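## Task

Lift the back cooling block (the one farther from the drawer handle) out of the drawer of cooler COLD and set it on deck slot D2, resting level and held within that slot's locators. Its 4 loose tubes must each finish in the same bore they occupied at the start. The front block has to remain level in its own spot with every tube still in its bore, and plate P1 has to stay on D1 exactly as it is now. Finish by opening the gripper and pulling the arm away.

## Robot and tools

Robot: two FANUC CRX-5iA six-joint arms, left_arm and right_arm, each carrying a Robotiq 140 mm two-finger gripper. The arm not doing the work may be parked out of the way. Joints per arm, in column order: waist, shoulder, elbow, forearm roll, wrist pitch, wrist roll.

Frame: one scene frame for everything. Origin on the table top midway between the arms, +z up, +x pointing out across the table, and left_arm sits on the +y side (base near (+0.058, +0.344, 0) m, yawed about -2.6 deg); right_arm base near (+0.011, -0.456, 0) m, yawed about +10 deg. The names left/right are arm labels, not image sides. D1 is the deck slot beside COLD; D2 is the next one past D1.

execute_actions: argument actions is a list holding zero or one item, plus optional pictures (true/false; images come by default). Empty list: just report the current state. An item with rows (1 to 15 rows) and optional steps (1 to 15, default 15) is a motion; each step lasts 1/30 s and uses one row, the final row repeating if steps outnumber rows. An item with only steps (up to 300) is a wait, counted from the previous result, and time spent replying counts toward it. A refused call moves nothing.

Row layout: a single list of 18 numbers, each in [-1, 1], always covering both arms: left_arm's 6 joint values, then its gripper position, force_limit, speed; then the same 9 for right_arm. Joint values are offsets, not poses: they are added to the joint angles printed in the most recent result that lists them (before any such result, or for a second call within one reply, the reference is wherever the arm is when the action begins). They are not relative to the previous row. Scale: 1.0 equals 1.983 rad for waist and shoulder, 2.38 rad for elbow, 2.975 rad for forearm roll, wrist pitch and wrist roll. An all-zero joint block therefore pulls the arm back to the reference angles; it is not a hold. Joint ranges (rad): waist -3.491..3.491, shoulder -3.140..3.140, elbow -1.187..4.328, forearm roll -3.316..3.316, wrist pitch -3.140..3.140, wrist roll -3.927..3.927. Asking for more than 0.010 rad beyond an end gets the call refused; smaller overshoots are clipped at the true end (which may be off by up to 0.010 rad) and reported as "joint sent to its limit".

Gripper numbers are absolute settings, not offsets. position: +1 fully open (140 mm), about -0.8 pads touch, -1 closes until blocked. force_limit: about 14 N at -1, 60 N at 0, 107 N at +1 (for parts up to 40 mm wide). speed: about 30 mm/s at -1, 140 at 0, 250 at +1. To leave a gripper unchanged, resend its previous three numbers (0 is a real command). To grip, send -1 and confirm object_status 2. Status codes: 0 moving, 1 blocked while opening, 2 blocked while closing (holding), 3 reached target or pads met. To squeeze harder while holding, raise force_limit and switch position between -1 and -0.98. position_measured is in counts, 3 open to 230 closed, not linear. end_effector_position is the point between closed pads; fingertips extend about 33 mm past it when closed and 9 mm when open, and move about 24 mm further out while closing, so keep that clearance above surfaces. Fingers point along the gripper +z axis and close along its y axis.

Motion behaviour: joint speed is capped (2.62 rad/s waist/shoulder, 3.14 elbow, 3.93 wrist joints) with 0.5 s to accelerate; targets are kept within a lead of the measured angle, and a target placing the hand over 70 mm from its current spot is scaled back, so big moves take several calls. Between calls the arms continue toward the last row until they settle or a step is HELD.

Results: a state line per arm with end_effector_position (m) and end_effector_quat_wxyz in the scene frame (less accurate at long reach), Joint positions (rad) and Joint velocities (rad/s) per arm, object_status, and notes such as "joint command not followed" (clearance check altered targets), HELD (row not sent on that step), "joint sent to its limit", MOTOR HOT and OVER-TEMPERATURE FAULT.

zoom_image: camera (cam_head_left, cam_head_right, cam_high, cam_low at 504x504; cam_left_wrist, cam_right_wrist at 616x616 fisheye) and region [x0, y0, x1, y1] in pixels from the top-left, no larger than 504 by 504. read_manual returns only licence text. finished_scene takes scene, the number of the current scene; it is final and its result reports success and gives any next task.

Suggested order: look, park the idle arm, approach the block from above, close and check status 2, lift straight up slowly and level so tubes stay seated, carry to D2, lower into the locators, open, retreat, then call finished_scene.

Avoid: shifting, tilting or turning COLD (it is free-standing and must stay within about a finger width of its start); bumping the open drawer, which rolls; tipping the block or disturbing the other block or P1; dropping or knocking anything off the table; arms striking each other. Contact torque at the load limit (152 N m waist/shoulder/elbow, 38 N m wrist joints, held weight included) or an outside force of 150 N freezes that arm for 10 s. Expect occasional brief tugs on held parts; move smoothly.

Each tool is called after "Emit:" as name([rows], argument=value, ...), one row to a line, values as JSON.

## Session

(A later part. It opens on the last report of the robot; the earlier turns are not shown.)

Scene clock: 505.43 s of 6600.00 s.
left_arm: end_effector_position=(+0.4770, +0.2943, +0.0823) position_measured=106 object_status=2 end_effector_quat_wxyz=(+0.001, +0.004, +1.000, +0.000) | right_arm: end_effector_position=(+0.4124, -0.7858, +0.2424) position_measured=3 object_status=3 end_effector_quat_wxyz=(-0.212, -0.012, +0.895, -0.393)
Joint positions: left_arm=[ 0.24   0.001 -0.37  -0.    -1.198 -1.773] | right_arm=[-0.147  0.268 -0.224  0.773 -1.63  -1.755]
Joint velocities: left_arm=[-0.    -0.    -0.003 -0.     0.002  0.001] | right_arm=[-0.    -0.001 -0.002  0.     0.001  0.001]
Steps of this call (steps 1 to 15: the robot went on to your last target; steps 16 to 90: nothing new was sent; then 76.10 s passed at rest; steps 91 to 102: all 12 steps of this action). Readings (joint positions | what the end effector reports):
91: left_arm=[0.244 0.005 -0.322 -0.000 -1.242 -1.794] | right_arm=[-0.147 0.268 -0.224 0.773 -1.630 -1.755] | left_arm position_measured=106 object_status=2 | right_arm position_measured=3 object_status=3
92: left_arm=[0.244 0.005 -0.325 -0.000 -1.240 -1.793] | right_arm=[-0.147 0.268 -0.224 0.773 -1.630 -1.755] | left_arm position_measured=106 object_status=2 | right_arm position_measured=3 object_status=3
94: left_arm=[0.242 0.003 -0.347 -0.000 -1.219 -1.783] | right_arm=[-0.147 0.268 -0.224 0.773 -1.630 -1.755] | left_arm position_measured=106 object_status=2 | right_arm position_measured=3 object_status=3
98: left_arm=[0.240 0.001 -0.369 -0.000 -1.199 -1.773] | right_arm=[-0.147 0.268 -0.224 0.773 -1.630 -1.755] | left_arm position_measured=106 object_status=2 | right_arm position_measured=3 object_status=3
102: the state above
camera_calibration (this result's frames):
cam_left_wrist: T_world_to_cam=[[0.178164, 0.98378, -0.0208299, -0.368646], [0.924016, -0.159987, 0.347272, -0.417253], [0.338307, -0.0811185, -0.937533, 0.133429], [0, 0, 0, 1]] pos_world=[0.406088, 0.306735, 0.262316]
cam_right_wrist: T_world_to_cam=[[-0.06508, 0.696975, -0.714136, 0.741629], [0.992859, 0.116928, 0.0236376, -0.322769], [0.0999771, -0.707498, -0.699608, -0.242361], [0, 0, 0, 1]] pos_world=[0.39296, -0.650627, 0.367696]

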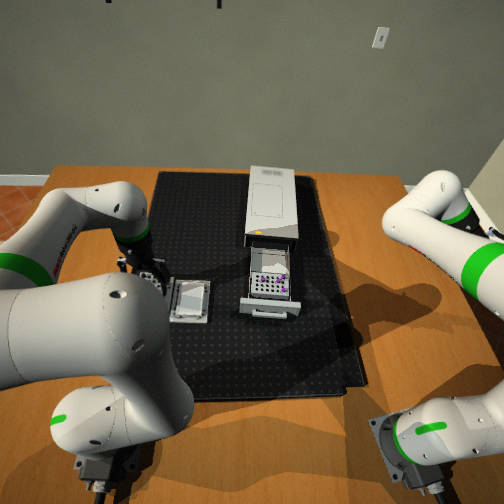

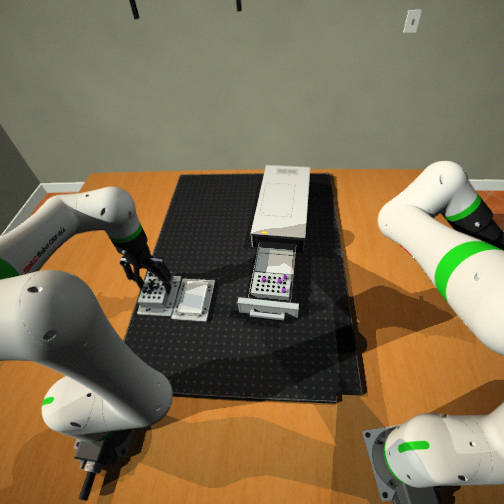

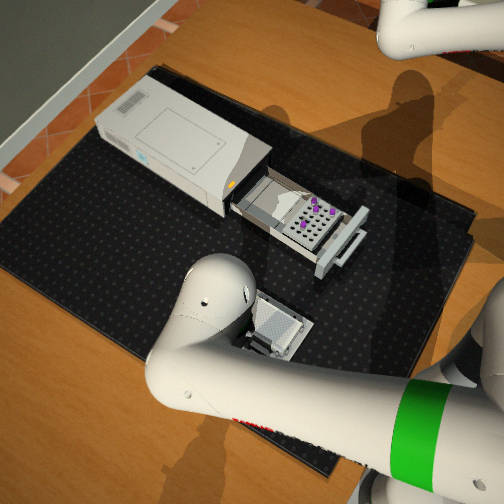

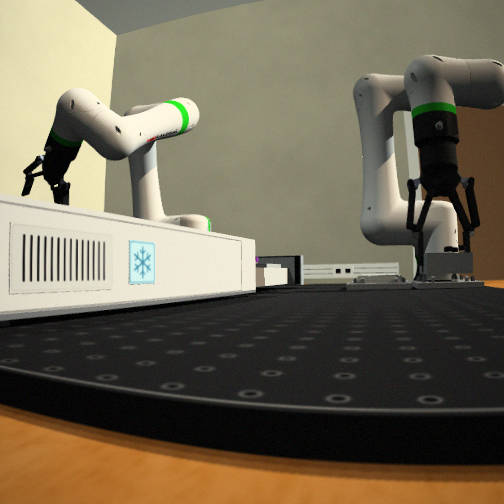

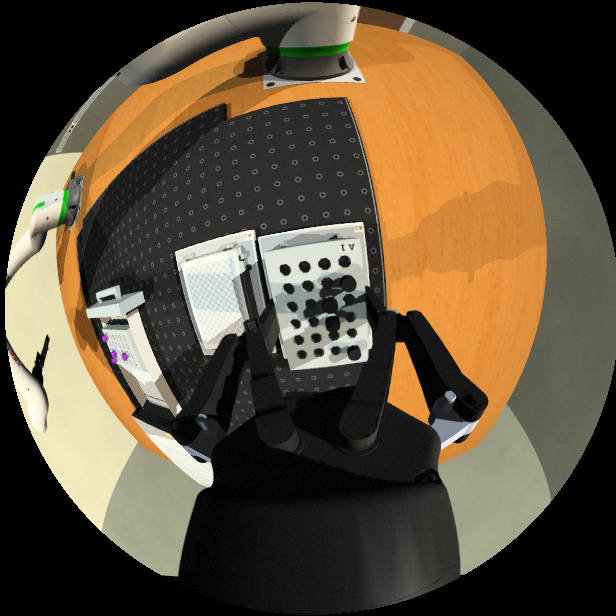

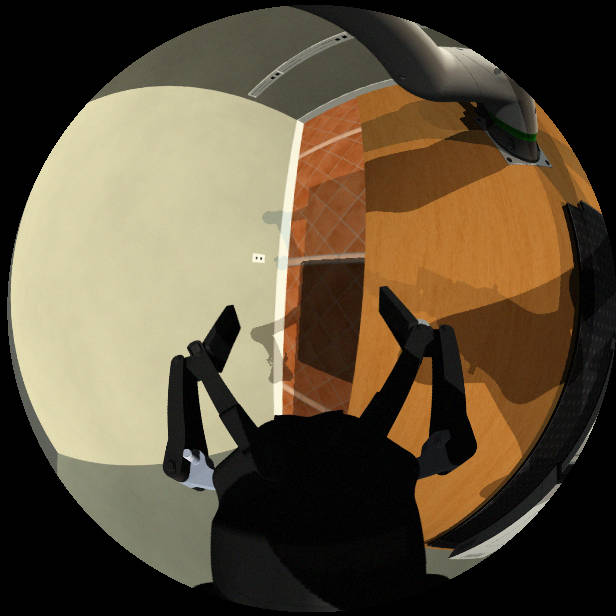

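Emit:
execute_actions([
  {"rows": [
[-0.00006,-0.00004,-0.00025,0,0.00017,-0.00055,-1,0.8,-0.6,0,0,0,0,0,0,1,0,0],
[-0.00013,0.00001,-0.00064,0,0.00052,-0.00109,-1,0.8,-0.6,0,0,0,0,0,0,1,0,0],
[-0.00019,0.00017,-0.00116,0,0.00104,-0.00164,-1,0.8,-0.6,0,0,0,0,0,0,1,0,0],
[-0.00025,0.00044,-0.0018,0,0.00173,-0.00219,-1,0.8,-0.6,0,0,0,0,0,0,1,0,0],
[-0.00025,0.0009,-0.0024,0,0.00251,-0.00219,-1,0.8,-0.6,0,0,0,0,0,0,1,0,0],
[-0.00025,0.00136,-0.00299,0,0.00329,-0.00219,-1,0.8,-0.6,0,0,0,0,0,0,1,0,0],
[-0.00025,0.00182,-0.00358,0,0.00407,-0.00219,-1,0.8,-0.6,0,0,0,0,0,0,1,0,0],
[-0.00025,0.00228,-0.00417,0,0.00485,-0.00219,-1,0.8,-0.6,0,0,0,0,0,0,1,0,0],
[-0.00025,0.00274,-0.00476,0,0.00563,-0.00219,-1,0.8,-0.6,0,0,0,0,0,0,1,0,0],
[-0.00025,0.0032,-0.00535,0,0.00642,-0.00219,-1,0.8,-0.6,0,0,0,0,0,0,1,0,0],
[-0.00025,0.00361,-0.00587,0,0.00711,-0.00219,-1,0.8,-0.6,0,0,0,0,0,0,1,0,0],
[-0.00025,0.00397,-0.00633,0,0.00772,-0.00219,-1,0.8,-0.6,0,0,0,0,0,0,1,0,0],
[-0.00025,0.00428,-0.00673,0,0.00824,-0.00219,-1,0.8,-0.6,0,0,0,0,0,0,1,0,0],
[-0.00025,0.00443,-0.00692,0,0.0085,-0.00219,-1,0.8,-0.6,0,0,0,0,0,0,1,0,0],
[-0.00025,0.00454,-0.00706,0,0.00867,-0.00219,-1,0.8,-0.6,0,0,0,0,0,0,1,0,0]
], "steps": 15},
], pictures=false)

Emit:
execute_actions([
  {"steps": 8},
])

Emit:
zoom_image(camera="cam_low", region=[405, 245, 495, 300])

Emit:
zoom_image(camera="cam_left_wrist", region=[245, 205, 375, 275])

Emit:
zoom_image(camera="cam_head_right", region=[125, 260, 195, 325])

Scene clock: 615.47 s of 6600.00 s.
left_arm: end_effector_position=(+0.4770, +0.2939, +0.0734) position_measured=106 object_status=2 end_effector_quat_wxyz=(+0.001, +0.007, +1.000, +0.000) | right_arm: end_effector_position=(+0.4124, -0.7858, +0.2424) position_measured=3 object_status=3 end_effector_quat_wxyz=(-0.212, -0.012, +0.895, -0.393)
Joint positions: left_arm=[ 0.24   0.009 -0.385  0.    -1.174 -1.78 ] | right_arm=[-0.147  0.268 -0.224  0.773 -1.63  -1.755]
Joint velocities: left_arm=[ 0.     0.016 -0.026 -0.     0.043  0.   ] | right_arm=[-0.001  0.001  0.    -0.001 -0.001  0.001]
Steps of this call (steps 1 to 15: the robot went on to your last target; steps 16 to 90: nothing new was sent; then 106.53 s passed at rest; steps 91 to 105: all 15 steps of this action). Readings (joint positions | what the end effector reports):
91: left_arm=[0.240 0.001 -0.370 -0.000 -1.198 -1.773] | right_arm=[-0.147 0.268 -0.224 0.773 -1.630 -1.755] | left_arm position_measured=106 object_status=2 | right_arm position_measured=3 object_status=3
92: left_arm=[0.240 0.001 -0.371 -0.000 -1.198 -1.773] | right_arm=[-0.147 0.268 -0.224 0.773 -1.630 -1.755] | left_arm position_measured=106 object_status=2 | right_arm position_measured=3 object_status=3
94: left_arm=[0.240 0.001 -0.372 -0.000 -1.196 -1.776] | right_arm=[-0.147 0.268 -0.224 0.773 -1.630 -1.755] | left_arm position_measured=106 object_status=2 | right_arm position_measured=3 object_status=3
98: left_arm=[0.240 0.004 -0.377 -0.000 -1.189 -1.779] | right_arm=[-0.147 0.268 -0.224 0.773 -1.630 -1.755] | left_arm position_measured=106 object_status=2 | right_arm position_measured=3 object_status=3
105: the state above

Scene clock: 615.73 s of 6600.00 s.
left_arm: end_effector_position=(+0.4768, +0.2938, +0.0721) position_measured=106 object_status=2 end_effector_quat_wxyz=(+0.001, +0.007, +1.000, +0.000) | right_arm: end_effector_position=(+0.4124, -0.7858, +0.2424) position_measured=3 object_status=3 end_effector_quat_wxyz=(-0.212, -0.012, +0.895, -0.393)
Joint positions: left_arm=[ 0.24   0.01  -0.387  0.    -1.172 -1.78 ] | right_arm=[-0.147  0.268 -0.224  0.773 -1.63  -1.755]
Joint velocities: left_arm=[ 0.001  0.001 -0.001 -0.001 -0.001 -0.   ] | right_arm=[ 0.001 -0.001 -0.001 -0.     0.001 -0.001]
Steps of this call (steps 1 to 8: the robot went on to your last target). Readings (joint positions | what the end effector reports):
1: left_arm=[0.240 0.010 -0.386 0.000 -1.173 -1.780] | right_arm=[-0.147 0.268 -0.224 0.773 -1.630 -1.755] | left_arm position_measured=106 object_status=2 | right_arm position_measured=3 object_status=3
2: left_arm=[0.240 0.010 -0.386 0.000 -1.172 -1.780] | right_arm=[-0.147 0.268 -0.224 0.773 -1.630 -1.755] | left_arm position_measured=106 object_status=2 | right_arm position_measured=3 object_status=3
4: left_arm=[0.240 0.010 -0.387 0.000 -1.172 -1.780] | right_arm=[-0.147 0.268 -0.224 0.773 -1.630 -1.755] | left_arm position_measured=106 object_status=2 | right_arm position_measured=3 object_status=3
8: the state above
camera_calibration (this result's frames):
cam_left_wrist: T_world_to_cam=[[0.185017, 0.982511, -0.0210177, -0.371258], [0.922676, -0.166308, 0.347867, -0.411114], [0.338287, -0.0837537, -0.937308, 0.124736], [0, 0, 0, 1]] pos_world=[0.405817, 0.306841, 0.252126]
cam_right_wrist: T_world_to_cam=[[-0.06508, 0.696976, -0.714136, 0.741629], [0.992859, 0.116928, 0.0236377, -0.322769], [0.0999772, -0.707498, -0.699608, -0.242361], [0, 0, 0, 1]] pos_world=[0.39296, -0.650627, 0.367696]

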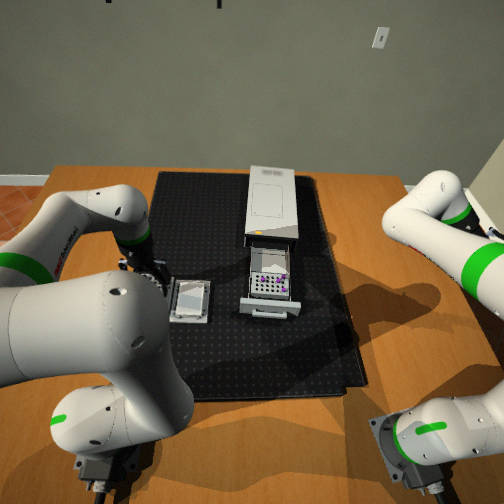

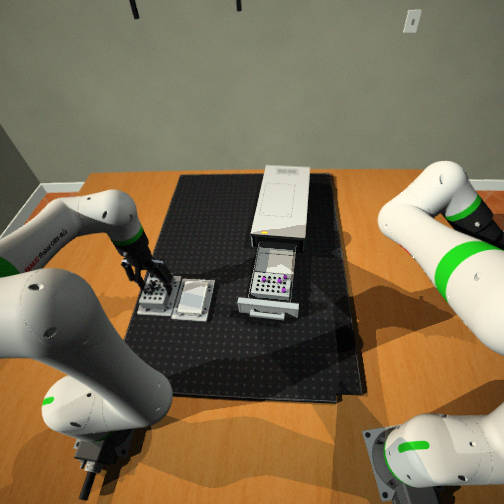

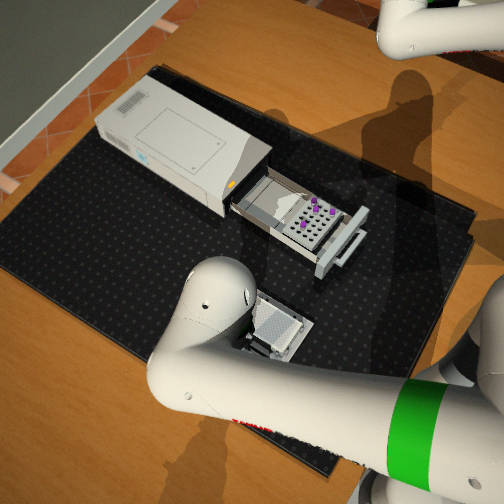

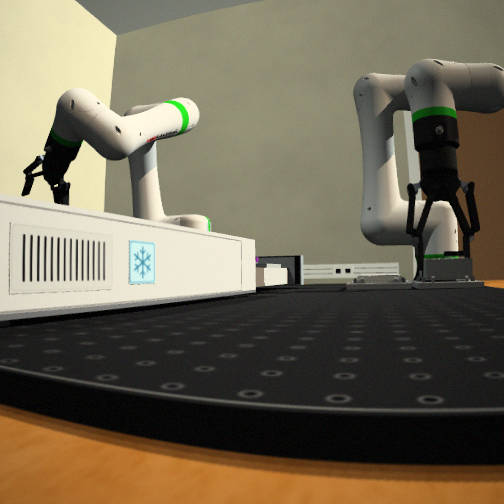

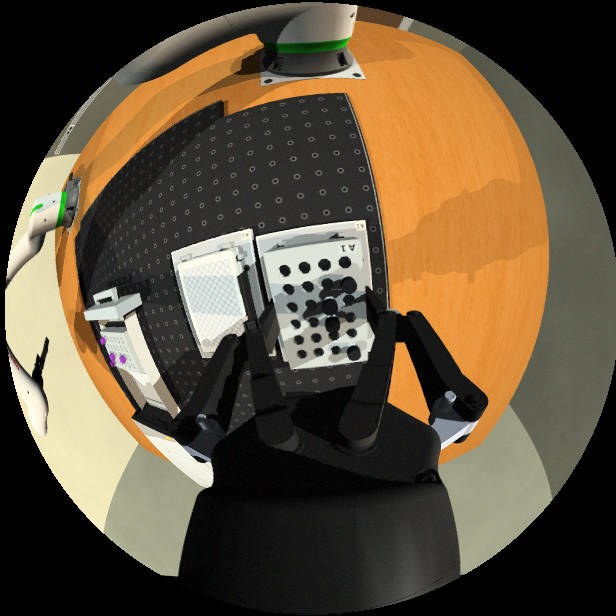

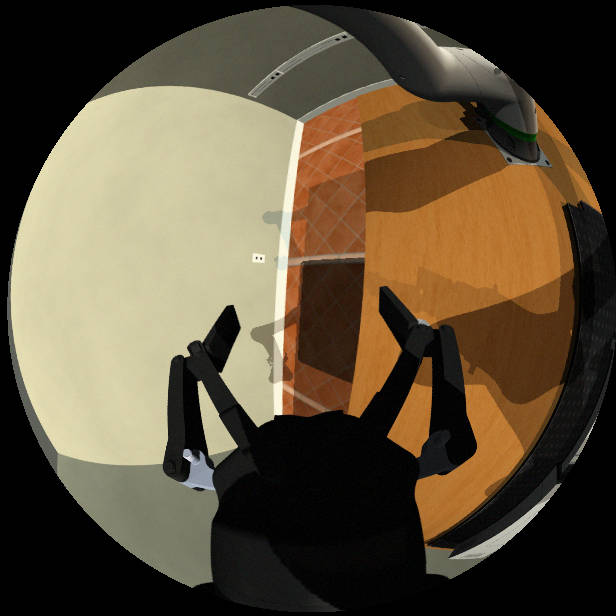

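Region (405, 245, 495, 300) of cam_low's 504x504 image, scaled by 5.600, with more detail than that image has.

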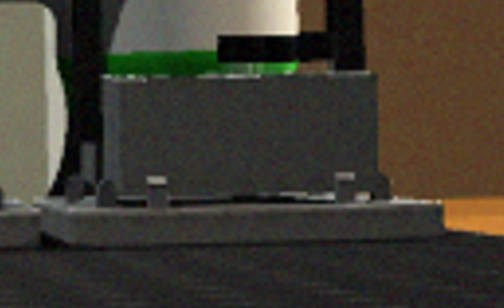

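Region (245, 205, 375, 275) of cam_left_wrist's 616x616 image, scaled by 3.877, with more detail than that image has; it fills the top 271 rows of this view, and the rest is white.

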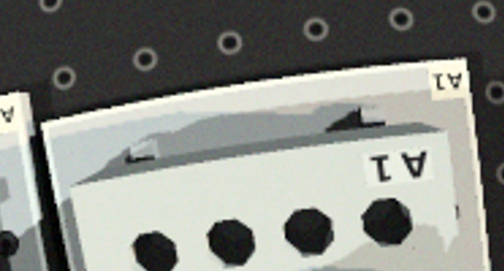

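Region (125, 260, 195, 325) of cam_head_right's 504x504 image, scaled by 7.200, with more detail than that image has; it fills the top 468 rows of this view, and the rest is white.

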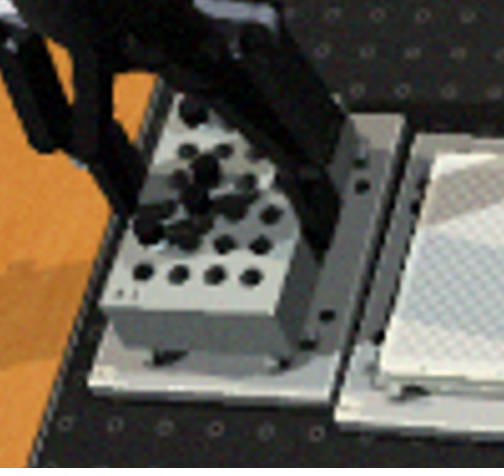

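Emit:
zoom_image(camera="cam_left_wrist", region=[250, 225, 310, 265])

Emit:
zoom_image(camera="cam_left_wrist", region=[315, 213, 375, 273])

Emit:
zoom_image(camera="cam_low", region=[410, 252, 450, 292])

Emit:
zoom_image(camera="cam_low", region=[448, 252, 488, 292])

Region (250, 225, 310, 265) of cam_left_wrist's 616x616 image, scaled by 8.400, with more detail than that image has.

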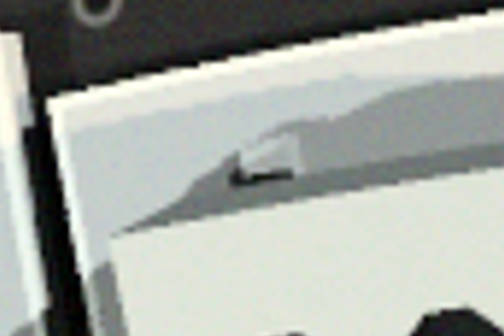

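Region (315, 213, 375, 273) of cam_left_wrist's 616x616 image, scaled by 8.400, with more detail than that image has.

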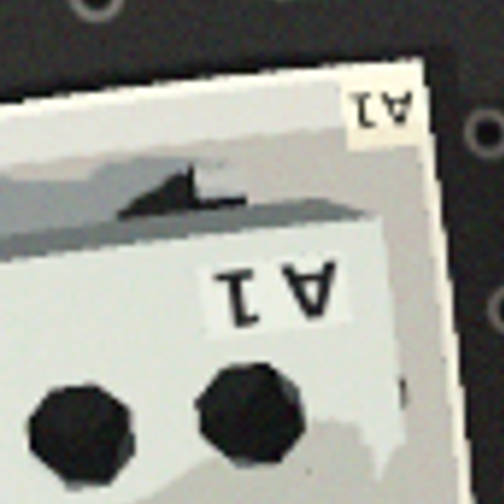

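Region (410, 252, 450, 292) of cam_low's 504x504 image, scaled by 12.600, with more detail than that image has.

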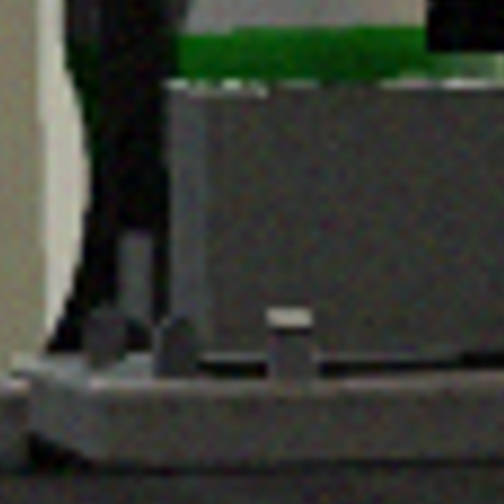

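Region (448, 252, 488, 292) of cam_low's 504x504 image, scaled by 12.600, with more detail than that image has.

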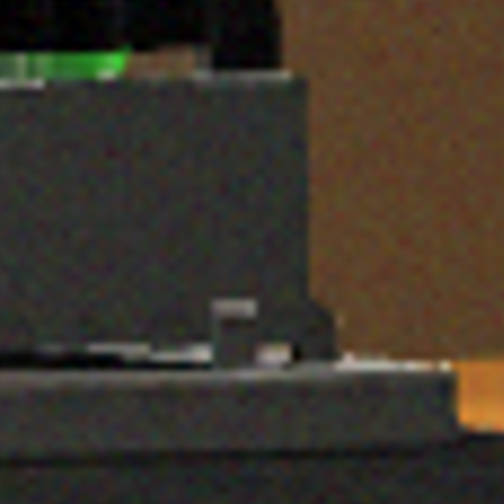

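Emit:
execute_actions([
  {"rows": [
[-0.00002,0.00025,0.00021,0,0,0.00002,-1,0.8,-0.6,0,0,0,0,0,0,1,0,0],
[-0.00005,0.0005,0.00042,0,0,0.00003,-1,0.8,-0.6,0,0,0,0,0,0,1,0,0],
[-0.00007,0.00076,0.00064,0,0,0.00005,-1,0.8,-0.6,0,0,0,0,0,0,1,0,0],
[-0.0001,0.00101,0.00085,0,0,0.00006,-1,0.8,-0.6,0,0,0,0,0,0,1,0,0],
[-0.00012,0.00126,0.00106,0,0,0.00008,-1,0.8,-0.6,0,0,0,0,0,0,1,0,0],
[-0.00012,0.00141,0.00087,0,0.00025,0.00008,-1,0.8,-0.6,0,0,0,0,0,0,1,0,0],
[-0.00012,0.00162,0.00062,0,0.00059,0.00008,-1,0.8,-0.6,0,0,0,0,0,0,1,0,0],
[-0.00012,0.00183,0.00037,0,0.00093,0.00008,-1,0.8,-0.6,0,0,0,0,0,0,1,0,0],
[-0.00012,0.00203,0.00012,0,0.00127,0.00008,-1,0.8,-0.6,0,0,0,0,0,0,1,0,0],
[-0.00012,0.00224,-0.00013,0,0.0016,0.00008,-1,0.8,-0.6,0,0,0,0,0,0,1,0,0],
[-0.00012,0.00244,-0.00038,0,0.00194,0.00008,-1,0.8,-0.6,0,0,0,0,0,0,1,0,0]
], "steps": 15},
])

Emit:
zoom_image(camera="cam_low", region=[405, 245, 495, 300])

Emit:
zoom_image(camera="cam_left_wrist", region=[245, 205, 375, 275])

Scene clock: 691.03 s of 6600.00 s.
left_arm: end_effector_position=(+0.4778, +0.2939, +0.0702) position_measured=106 object_status=2 end_effector_quat_wxyz=(+0.001, +0.007, +1.000, +0.000) | right_arm: end_effector_position=(+0.4124, -0.7858, +0.2424) position_measured=3 object_status=3 end_effector_quat_wxyz=(-0.212, -0.012, +0.895, -0.393)
Joint positions: left_arm=[ 0.239  0.015 -0.387  0.    -1.167 -1.779] | right_arm=[-0.147  0.268 -0.224  0.773 -1.63  -1.755]
Joint velocities: left_arm=[-0.     0.    -0.004  0.001  0.009 -0.   ] | right_arm=[ 0.    -0.002  0.001  0.    -0.     0.001]
Steps of this call (steps 1 to 15: the robot went on to your last target; steps 16 to 90: nothing new was sent; then 71.80 s passed at rest; steps 91 to 105: all 15 steps of this action). Readings (joint positions | what the end effector reports):
91: left_arm=[0.240 0.010 -0.387 -0.000 -1.172 -1.780] | right_arm=[-0.147 0.268 -0.224 0.773 -1.630 -1.755] | left_arm position_measured=106 object_status=2 | right_arm position_measured=3 object_status=3
92: left_arm=[0.240 0.011 -0.387 -0.000 -1.172 -1.780] | right_arm=[-0.147 0.268 -0.224 0.773 -1.630 -1.755] | left_arm position_measured=106 object_status=2 | right_arm position_measured=3 object_status=3
94: left_arm=[0.240 0.011 -0.387 -0.000 -1.172 -1.779] | right_arm=[-0.147 0.268 -0.224 0.773 -1.630 -1.755] | left_arm position_measured=106 object_status=2 | right_arm position_measured=3 object_status=3
98: left_arm=[0.240 0.013 -0.385 -0.000 -1.172 -1.779] | right_arm=[-0.147 0.268 -0.224 0.773 -1.630 -1.755] | left_arm position_measured=106 object_status=2 | right_arm position_measured=3 object_status=3
105: the state above
camera_calibration (this result's frames):
cam_left_wrist: T_world_to_cam=[[0.185058, 0.982506, -0.0208624, -0.371643], [0.922589, -0.166381, 0.348063, -0.411333], [0.338503, -0.0836591, -0.937239, 0.122418], [0, 0, 0, 1]] pos_world=[0.406828, 0.306945, 0.250151]
cam_right_wrist: T_world_to_cam=[[-0.0650799, 0.696975, -0.714136, 0.741629], [0.992859, 0.116928, 0.0236378, -0.322769], [0.0999773, -0.707498, -0.699608, -0.242361], [0, 0, 0, 1]] pos_world=[0.39296, -0.650627, 0.367696]

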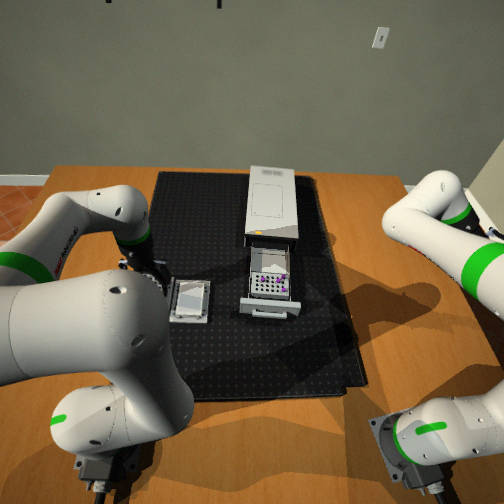

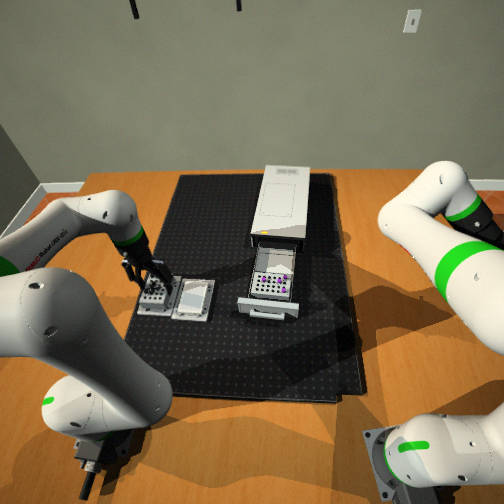

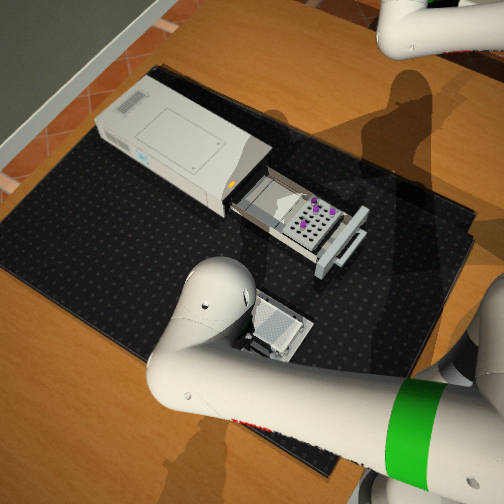

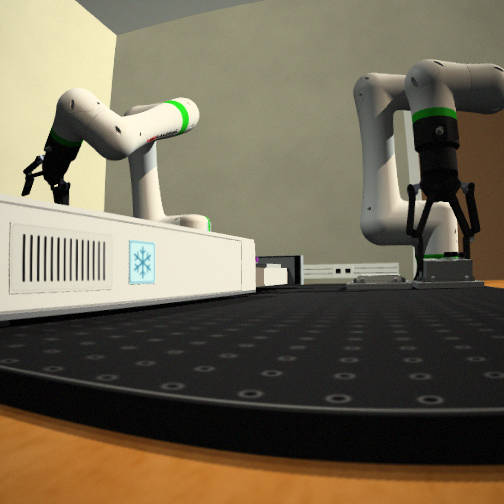

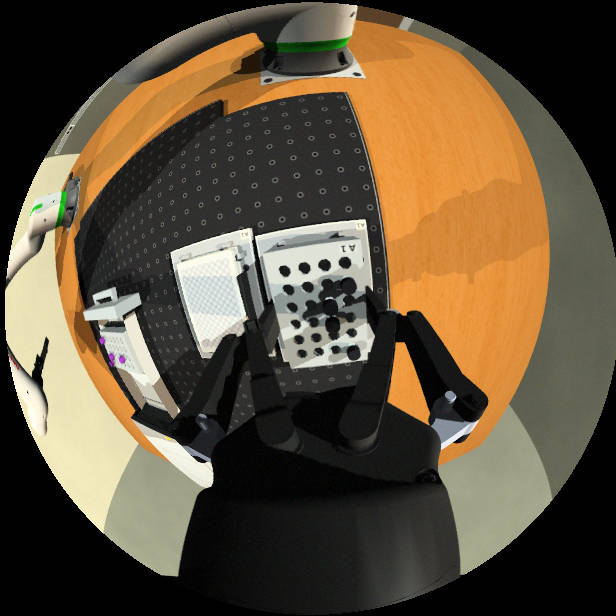

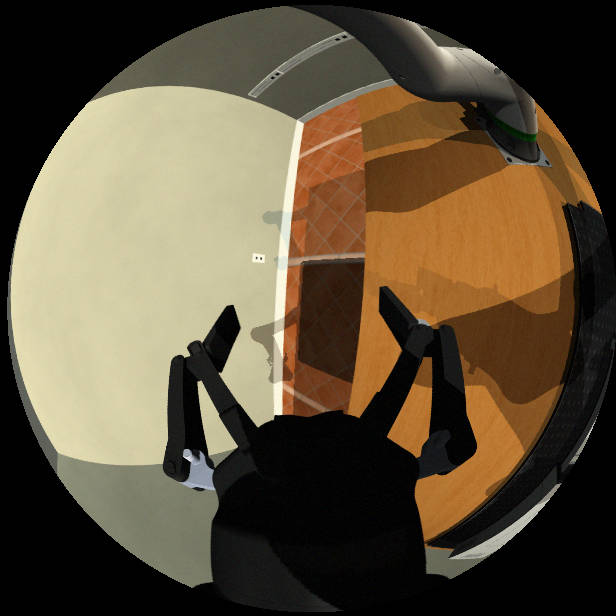

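Region (405, 245, 495, 300) of cam_low's 504x504 image, scaled by 5.600, with more detail than that image has.

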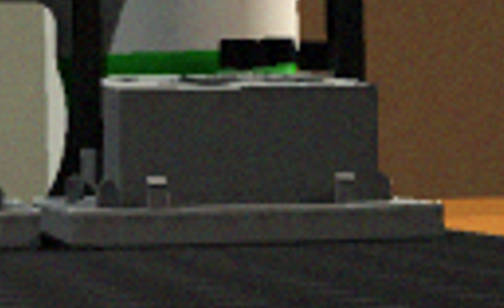

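Region (245, 205, 375, 275) of cam_left_wrist's 616x616 image, scaled by 3.877, with more detail than that image has; it fills the top 271 rows of this view, and the rest is white.

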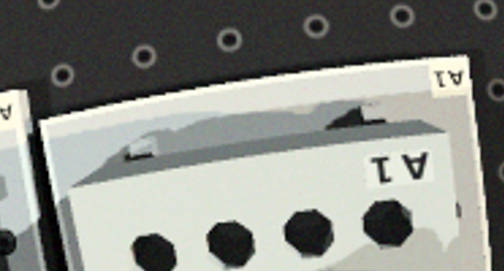

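Emit:
execute_actions(actions=[])

Scene clock: 714.67 s of 6600.00 s.
left_arm: end_effector_position=(+0.4778, +0.2939, +0.0698) position_measured=106 object_status=2 end_effector_quat_wxyz=(+0.001, +0.007, +1.000, +0.000) | right_arm: end_effector_position=(+0.4124, -0.7858, +0.2424) position_measured=3 object_status=3 end_effector_quat_wxyz=(-0.212, -0.012, +0.895, -0.393)
Joint positions: left_arm=[ 0.239  0.015 -0.388  0.    -1.166 -1.779] | right_arm=[-0.147  0.268 -0.224  0.773 -1.63  -1.755]
Joint velocities: left_arm=[ 0.     0.001  0.001  0.001 -0.     0.   ] | right_arm=[ 0.     0.     0.     0.001 -0.001  0.   ]
Steps of this call (steps 1 to 15: the robot went on to your last target; steps 16 to 90: nothing new was sent; then 20.63 s passed at rest). Readings (joint positions | what the end effector reports):
1: left_arm=[0.239 0.015 -0.387 0.000 -1.166 -1.779] | right_arm=[-0.147 0.268 -0.224 0.773 -1.630 -1.755] | left_arm position_measured=106 object_status=2 | right_arm position_measured=3 object_status=3
2: left_arm=[0.239 0.015 -0.388 0.000 -1.166 -1.779] | right_arm=[-0.147 0.268 -0.224 0.773 -1.630 -1.755] | left_arm position_measured=106 object_status=2 | right_arm position_measured=3 object_status=3
4: left_arm=[0.239 0.015 -0.388 0.000 -1.166 -1.779] | right_arm=[-0.147 0.268 -0.224 0.773 -1.630 -1.755] | left_arm position_measured=106 object_status=2 | right_arm position_measured=3 object_status=3
8: left_arm=[0.239 0.015 -0.388 0.000 -1.166 -1.779] | right_arm=[-0.147 0.268 -0.224 0.773 -1.630 -1.755] | left_arm position_measured=106 object_status=2 | right_arm position_measured=3 object_status=3
90: the state above
All arms were judged still, so your last target was given up. Only a new action makes them travel on or press farther. Fingers that are still opening or closing keep moving.
camera_calibration (this result's frames):
cam_left_wrist: T_world_to_cam=[[0.185011, 0.982512, -0.0210107, -0.371587], [0.92266, -0.166301, 0.347911, -0.411227], [0.338333, -0.0837533, -0.937292, 0.122225], [0, 0, 0, 1]] pos_world=[0.406817, 0.306938, 0.249824]
cam_right_wrist: T_world_to_cam=[[-0.0650801, 0.696975, -0.714136, 0.741629], [0.992859, 0.116928, 0.0236377, -0.322769], [0.0999773, -0.707498, -0.699608, -0.242361], [0, 0, 0, 1]] pos_world=[0.39296, -0.650627, 0.367696]

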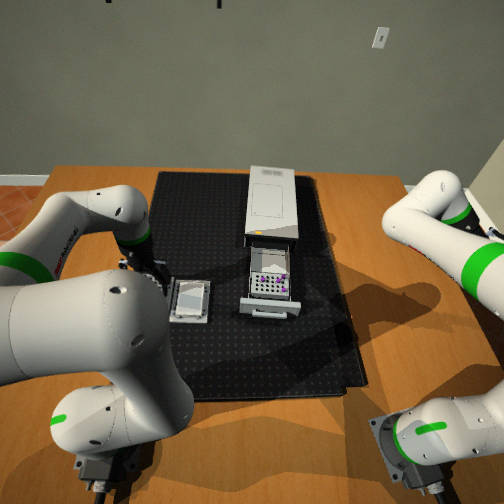

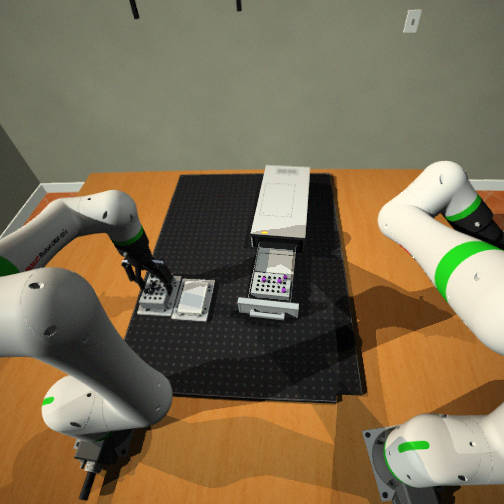

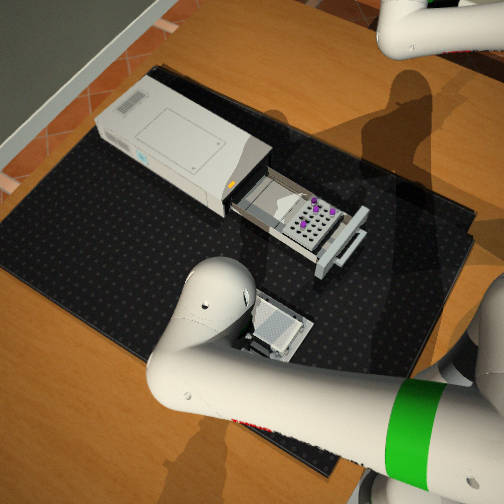

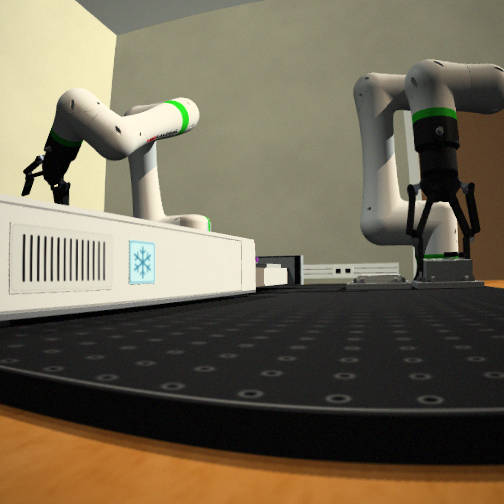

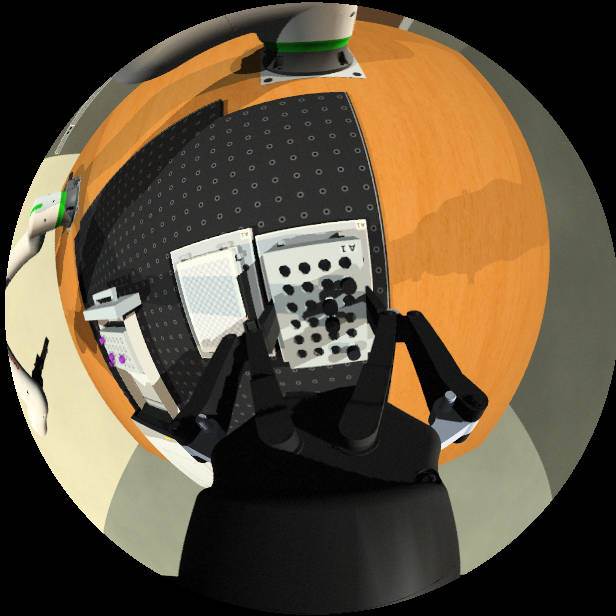

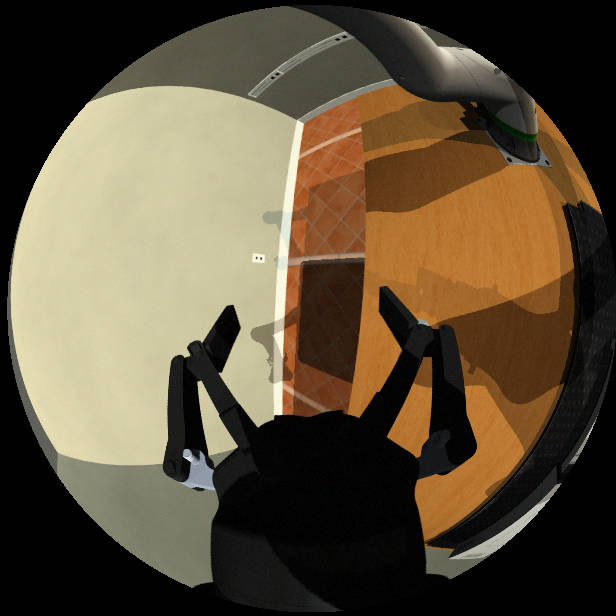

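Emit:
zoom_image(camera="cam_left_wrist", region=[245, 210, 385, 300])

Emit:
zoom_image(camera="cam_low", region=[405, 245, 495, 300])

Emit:
zoom_image(camera="cam_head_right", region=[125, 260, 195, 325])

Region (245, 210, 385, 300) of cam_left_wrist's 616x616 image, scaled by 3.600, with more detail than that image has; it fills the top 324 rows of this view, and the rest is white.

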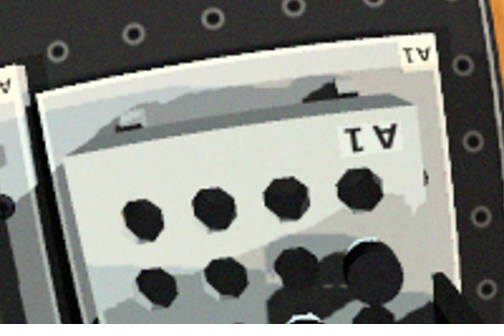

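Region (405, 245, 495, 300) of cam_low's 504x504 image, scaled by 5.600, with more detail than that image has.

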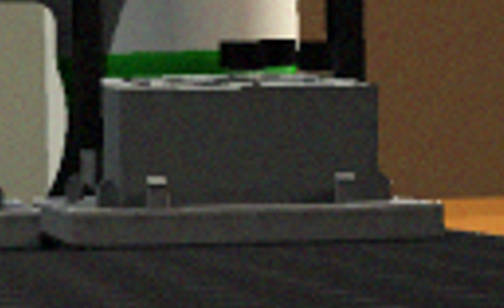

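Region (125, 260, 195, 325) of cam_head_right's 504x504 image, scaled by 7.200, with more detail than that image has; it fills the top 468 rows of this view, and the rest is white.

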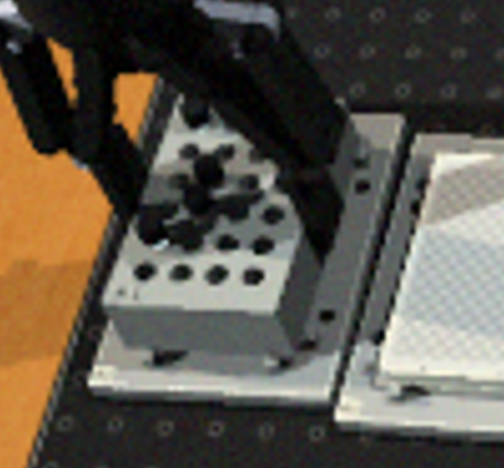

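Emit:
execute_actions([
  {"rows": [[0,0,0,0,0,0,0.45,0.8,-1,0,0,0,0,0,0,1,0,0]], "steps": 15},
], pictures=false)

Emit:
execute_actions([
  {"steps": 12},
])

Emit:
zoom_image(camera="cam_low", region=[405, 245, 495, 300])

Emit:
zoom_image(camera="cam_left_wrist", region=[245, 210, 385, 300])

Scene clock: 742.20 s of 6600.00 s.
left_arm: end_effector_position=(+0.4777, +0.2940, +0.0697) position_measured=84 object_status=0 end_effector_quat_wxyz=(+0.001, +0.007, +1.000, +0.000) | right_arm: end_effector_position=(+0.4124, -0.7858, +0.2424) position_measured=3 object_status=3 end_effector_quat_wxyz=(-0.212, -0.012, +0.895, -0.393)
Joint positions: left_arm=[ 0.24   0.015 -0.388 -0.    -1.166 -1.779] | right_arm=[-0.147  0.268 -0.224  0.773 -1.63  -1.755]
Joint velocities: left_arm=[0.    0.    0.001 0.003 0.002 0.001] | right_arm=[-0.     0.    -0.001  0.001 -0.001 -0.   ]
Steps of this call (steps 1 to 90: nothing new was sent; then 24.03 s passed at rest; steps 91 to 105: all 15 steps of this action). Readings (joint positions | what the end effector reports):
91: left_arm=[0.239 0.015 -0.388 0.000 -1.166 -1.779] | right_arm=[-0.147 0.268 -0.224 0.773 -1.630 -1.755] | left_arm position_measured=106 object_status=0 | right_arm position_measured=3 object_status=3
92: left_arm=[0.239 0.015 -0.388 0.000 -1.166 -1.779] | right_arm=[-0.147 0.268 -0.224 0.773 -1.630 -1.755] | left_arm position_measured=106 object_status=0 | right_arm position_measured=3 object_status=3
94: left_arm=[0.239 0.016 -0.388 0.000 -1.166 -1.779] | right_arm=[-0.147 0.268 -0.224 0.773 -1.630 -1.755] | left_arm position_measured=102 object_status=0 | right_arm position_measured=3 object_status=3
98: left_arm=[0.240 0.016 -0.389 -0.001 -1.167 -1.779] | right_arm=[-0.147 0.268 -0.224 0.773 -1.630 -1.755] | left_arm position_measured=95 object_status=0 | right_arm position_measured=3 object_status=3
105: the state above

Scene clock: 742.60 s of 6600.00 s.
left_arm: end_effector_position=(+0.4778, +0.2939, +0.0698) position_measured=72 object_status=0 end_effector_quat_wxyz=(+0.001, +0.007, +1.000, +0.000) | right_arm: end_effector_position=(+0.4124, -0.7858, +0.2424) position_measured=3 object_status=3 end_effector_quat_wxyz=(-0.212, -0.012, +0.895, -0.393)
Joint positions: left_arm=[ 0.239  0.015 -0.388  0.    -1.166 -1.779] | right_arm=[-0.147  0.268 -0.224  0.773 -1.63  -1.755]
Joint velocities: left_arm=[-0.     0.    -0.    -0.    -0.     0.001] | right_arm=[-0.001 -0.001 -0.002  0.001  0.     0.002]
Steps of this call (steps 1 to 12: the robot went on to your last target). Readings (joint positions | what the end effector reports):
1: left_arm=[0.240 0.015 -0.388 0.000 -1.166 -1.779] | right_arm=[-0.147 0.268 -0.224 0.773 -1.630 -1.755] | left_arm position_measured=82 object_status=0 | right_arm position_measured=3 object_status=3
2: left_arm=[0.240 0.015 -0.388 0.000 -1.166 -1.779] | right_arm=[-0.147 0.268 -0.224 0.773 -1.630 -1.755] | left_arm position_measured=81 object_status=0 | right_arm position_measured=3 object_status=3
4: left_arm=[0.239 0.015 -0.388 0.000 -1.166 -1.779] | right_arm=[-0.147 0.268 -0.224 0.773 -1.630 -1.755] | left_arm position_measured=78 object_status=0 | right_arm position_measured=3 object_status=3
8: left_arm=[0.239 0.015 -0.388 0.000 -1.166 -1.779] | right_arm=[-0.147 0.268 -0.224 0.773 -1.630 -1.755] | left_arm position_measured=72 object_status=0 | right_arm position_measured=3 object_status=3
12: the state above
camera_calibration (this result's frames):
cam_left_wrist: T_world_to_cam=[[0.185026, 0.982509, -0.0210101, -0.371593], [0.922658, -0.166315, 0.347909, -0.411221], [0.33833, -0.0837574, -0.937293, 0.122227], [0, 0, 0, 1]] pos_world=[0.406817, 0.306939, 0.249823]
cam_right_wrist: T_world_to_cam=[[-0.0650802, 0.696975, -0.714136, 0.741629], [0.992859, 0.116928, 0.0236375, -0.322769], [0.0999771, -0.707498, -0.699608, -0.242361], [0, 0, 0, 1]] pos_world=[0.39296, -0.650627, 0.367696]

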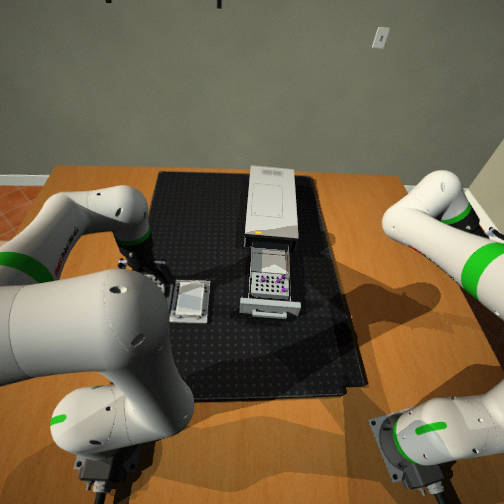

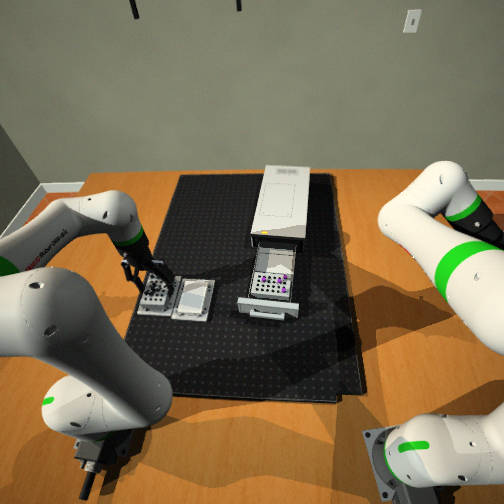

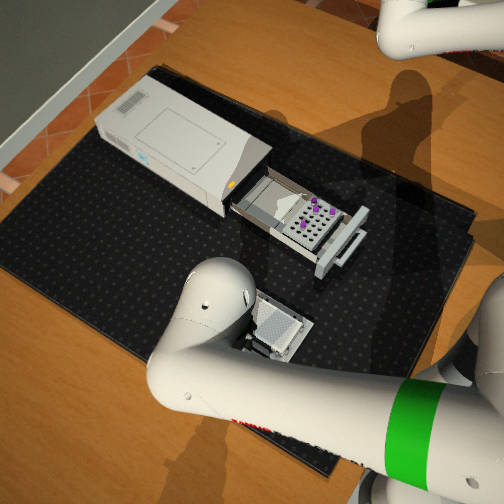

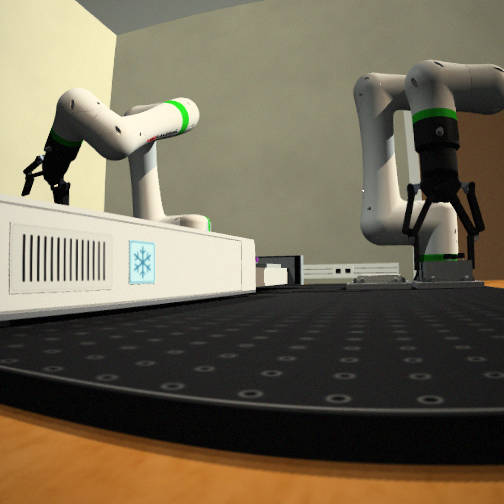

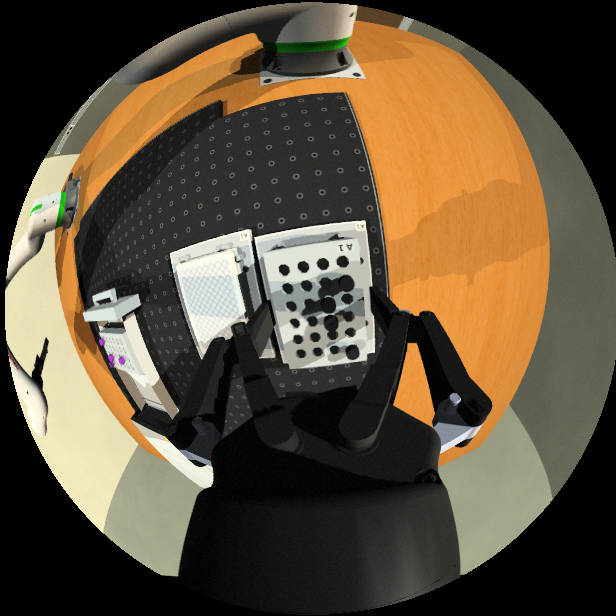

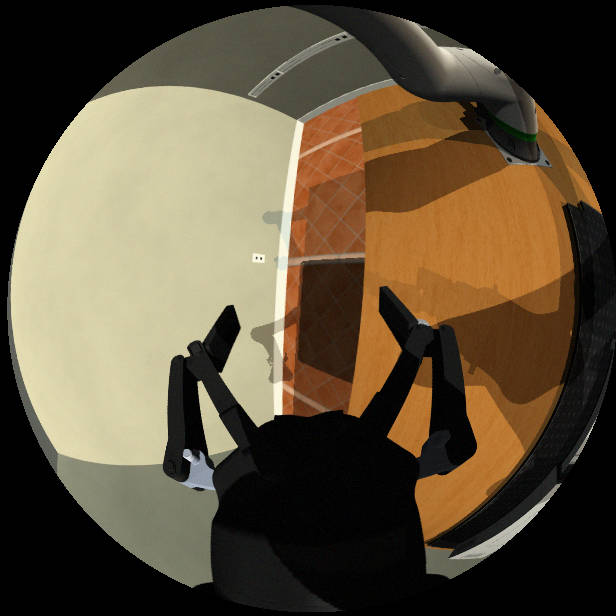

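Region (405, 245, 495, 300) of cam_low's 504x504 image, scaled by 5.600, with more detail than that image has.

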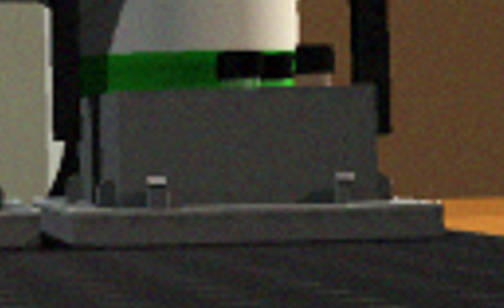

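Region (245, 210, 385, 300) of cam_left_wrist's 616x616 image, scaled by 3.600, with more detail than that image has; it fills the top 324 rows of this view, and the rest is white.

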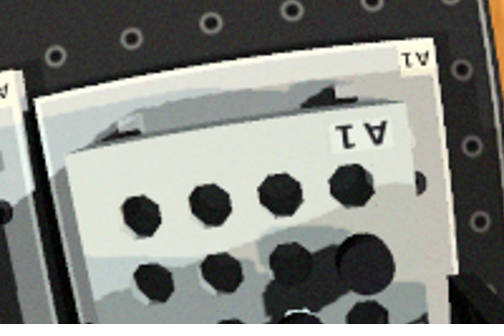

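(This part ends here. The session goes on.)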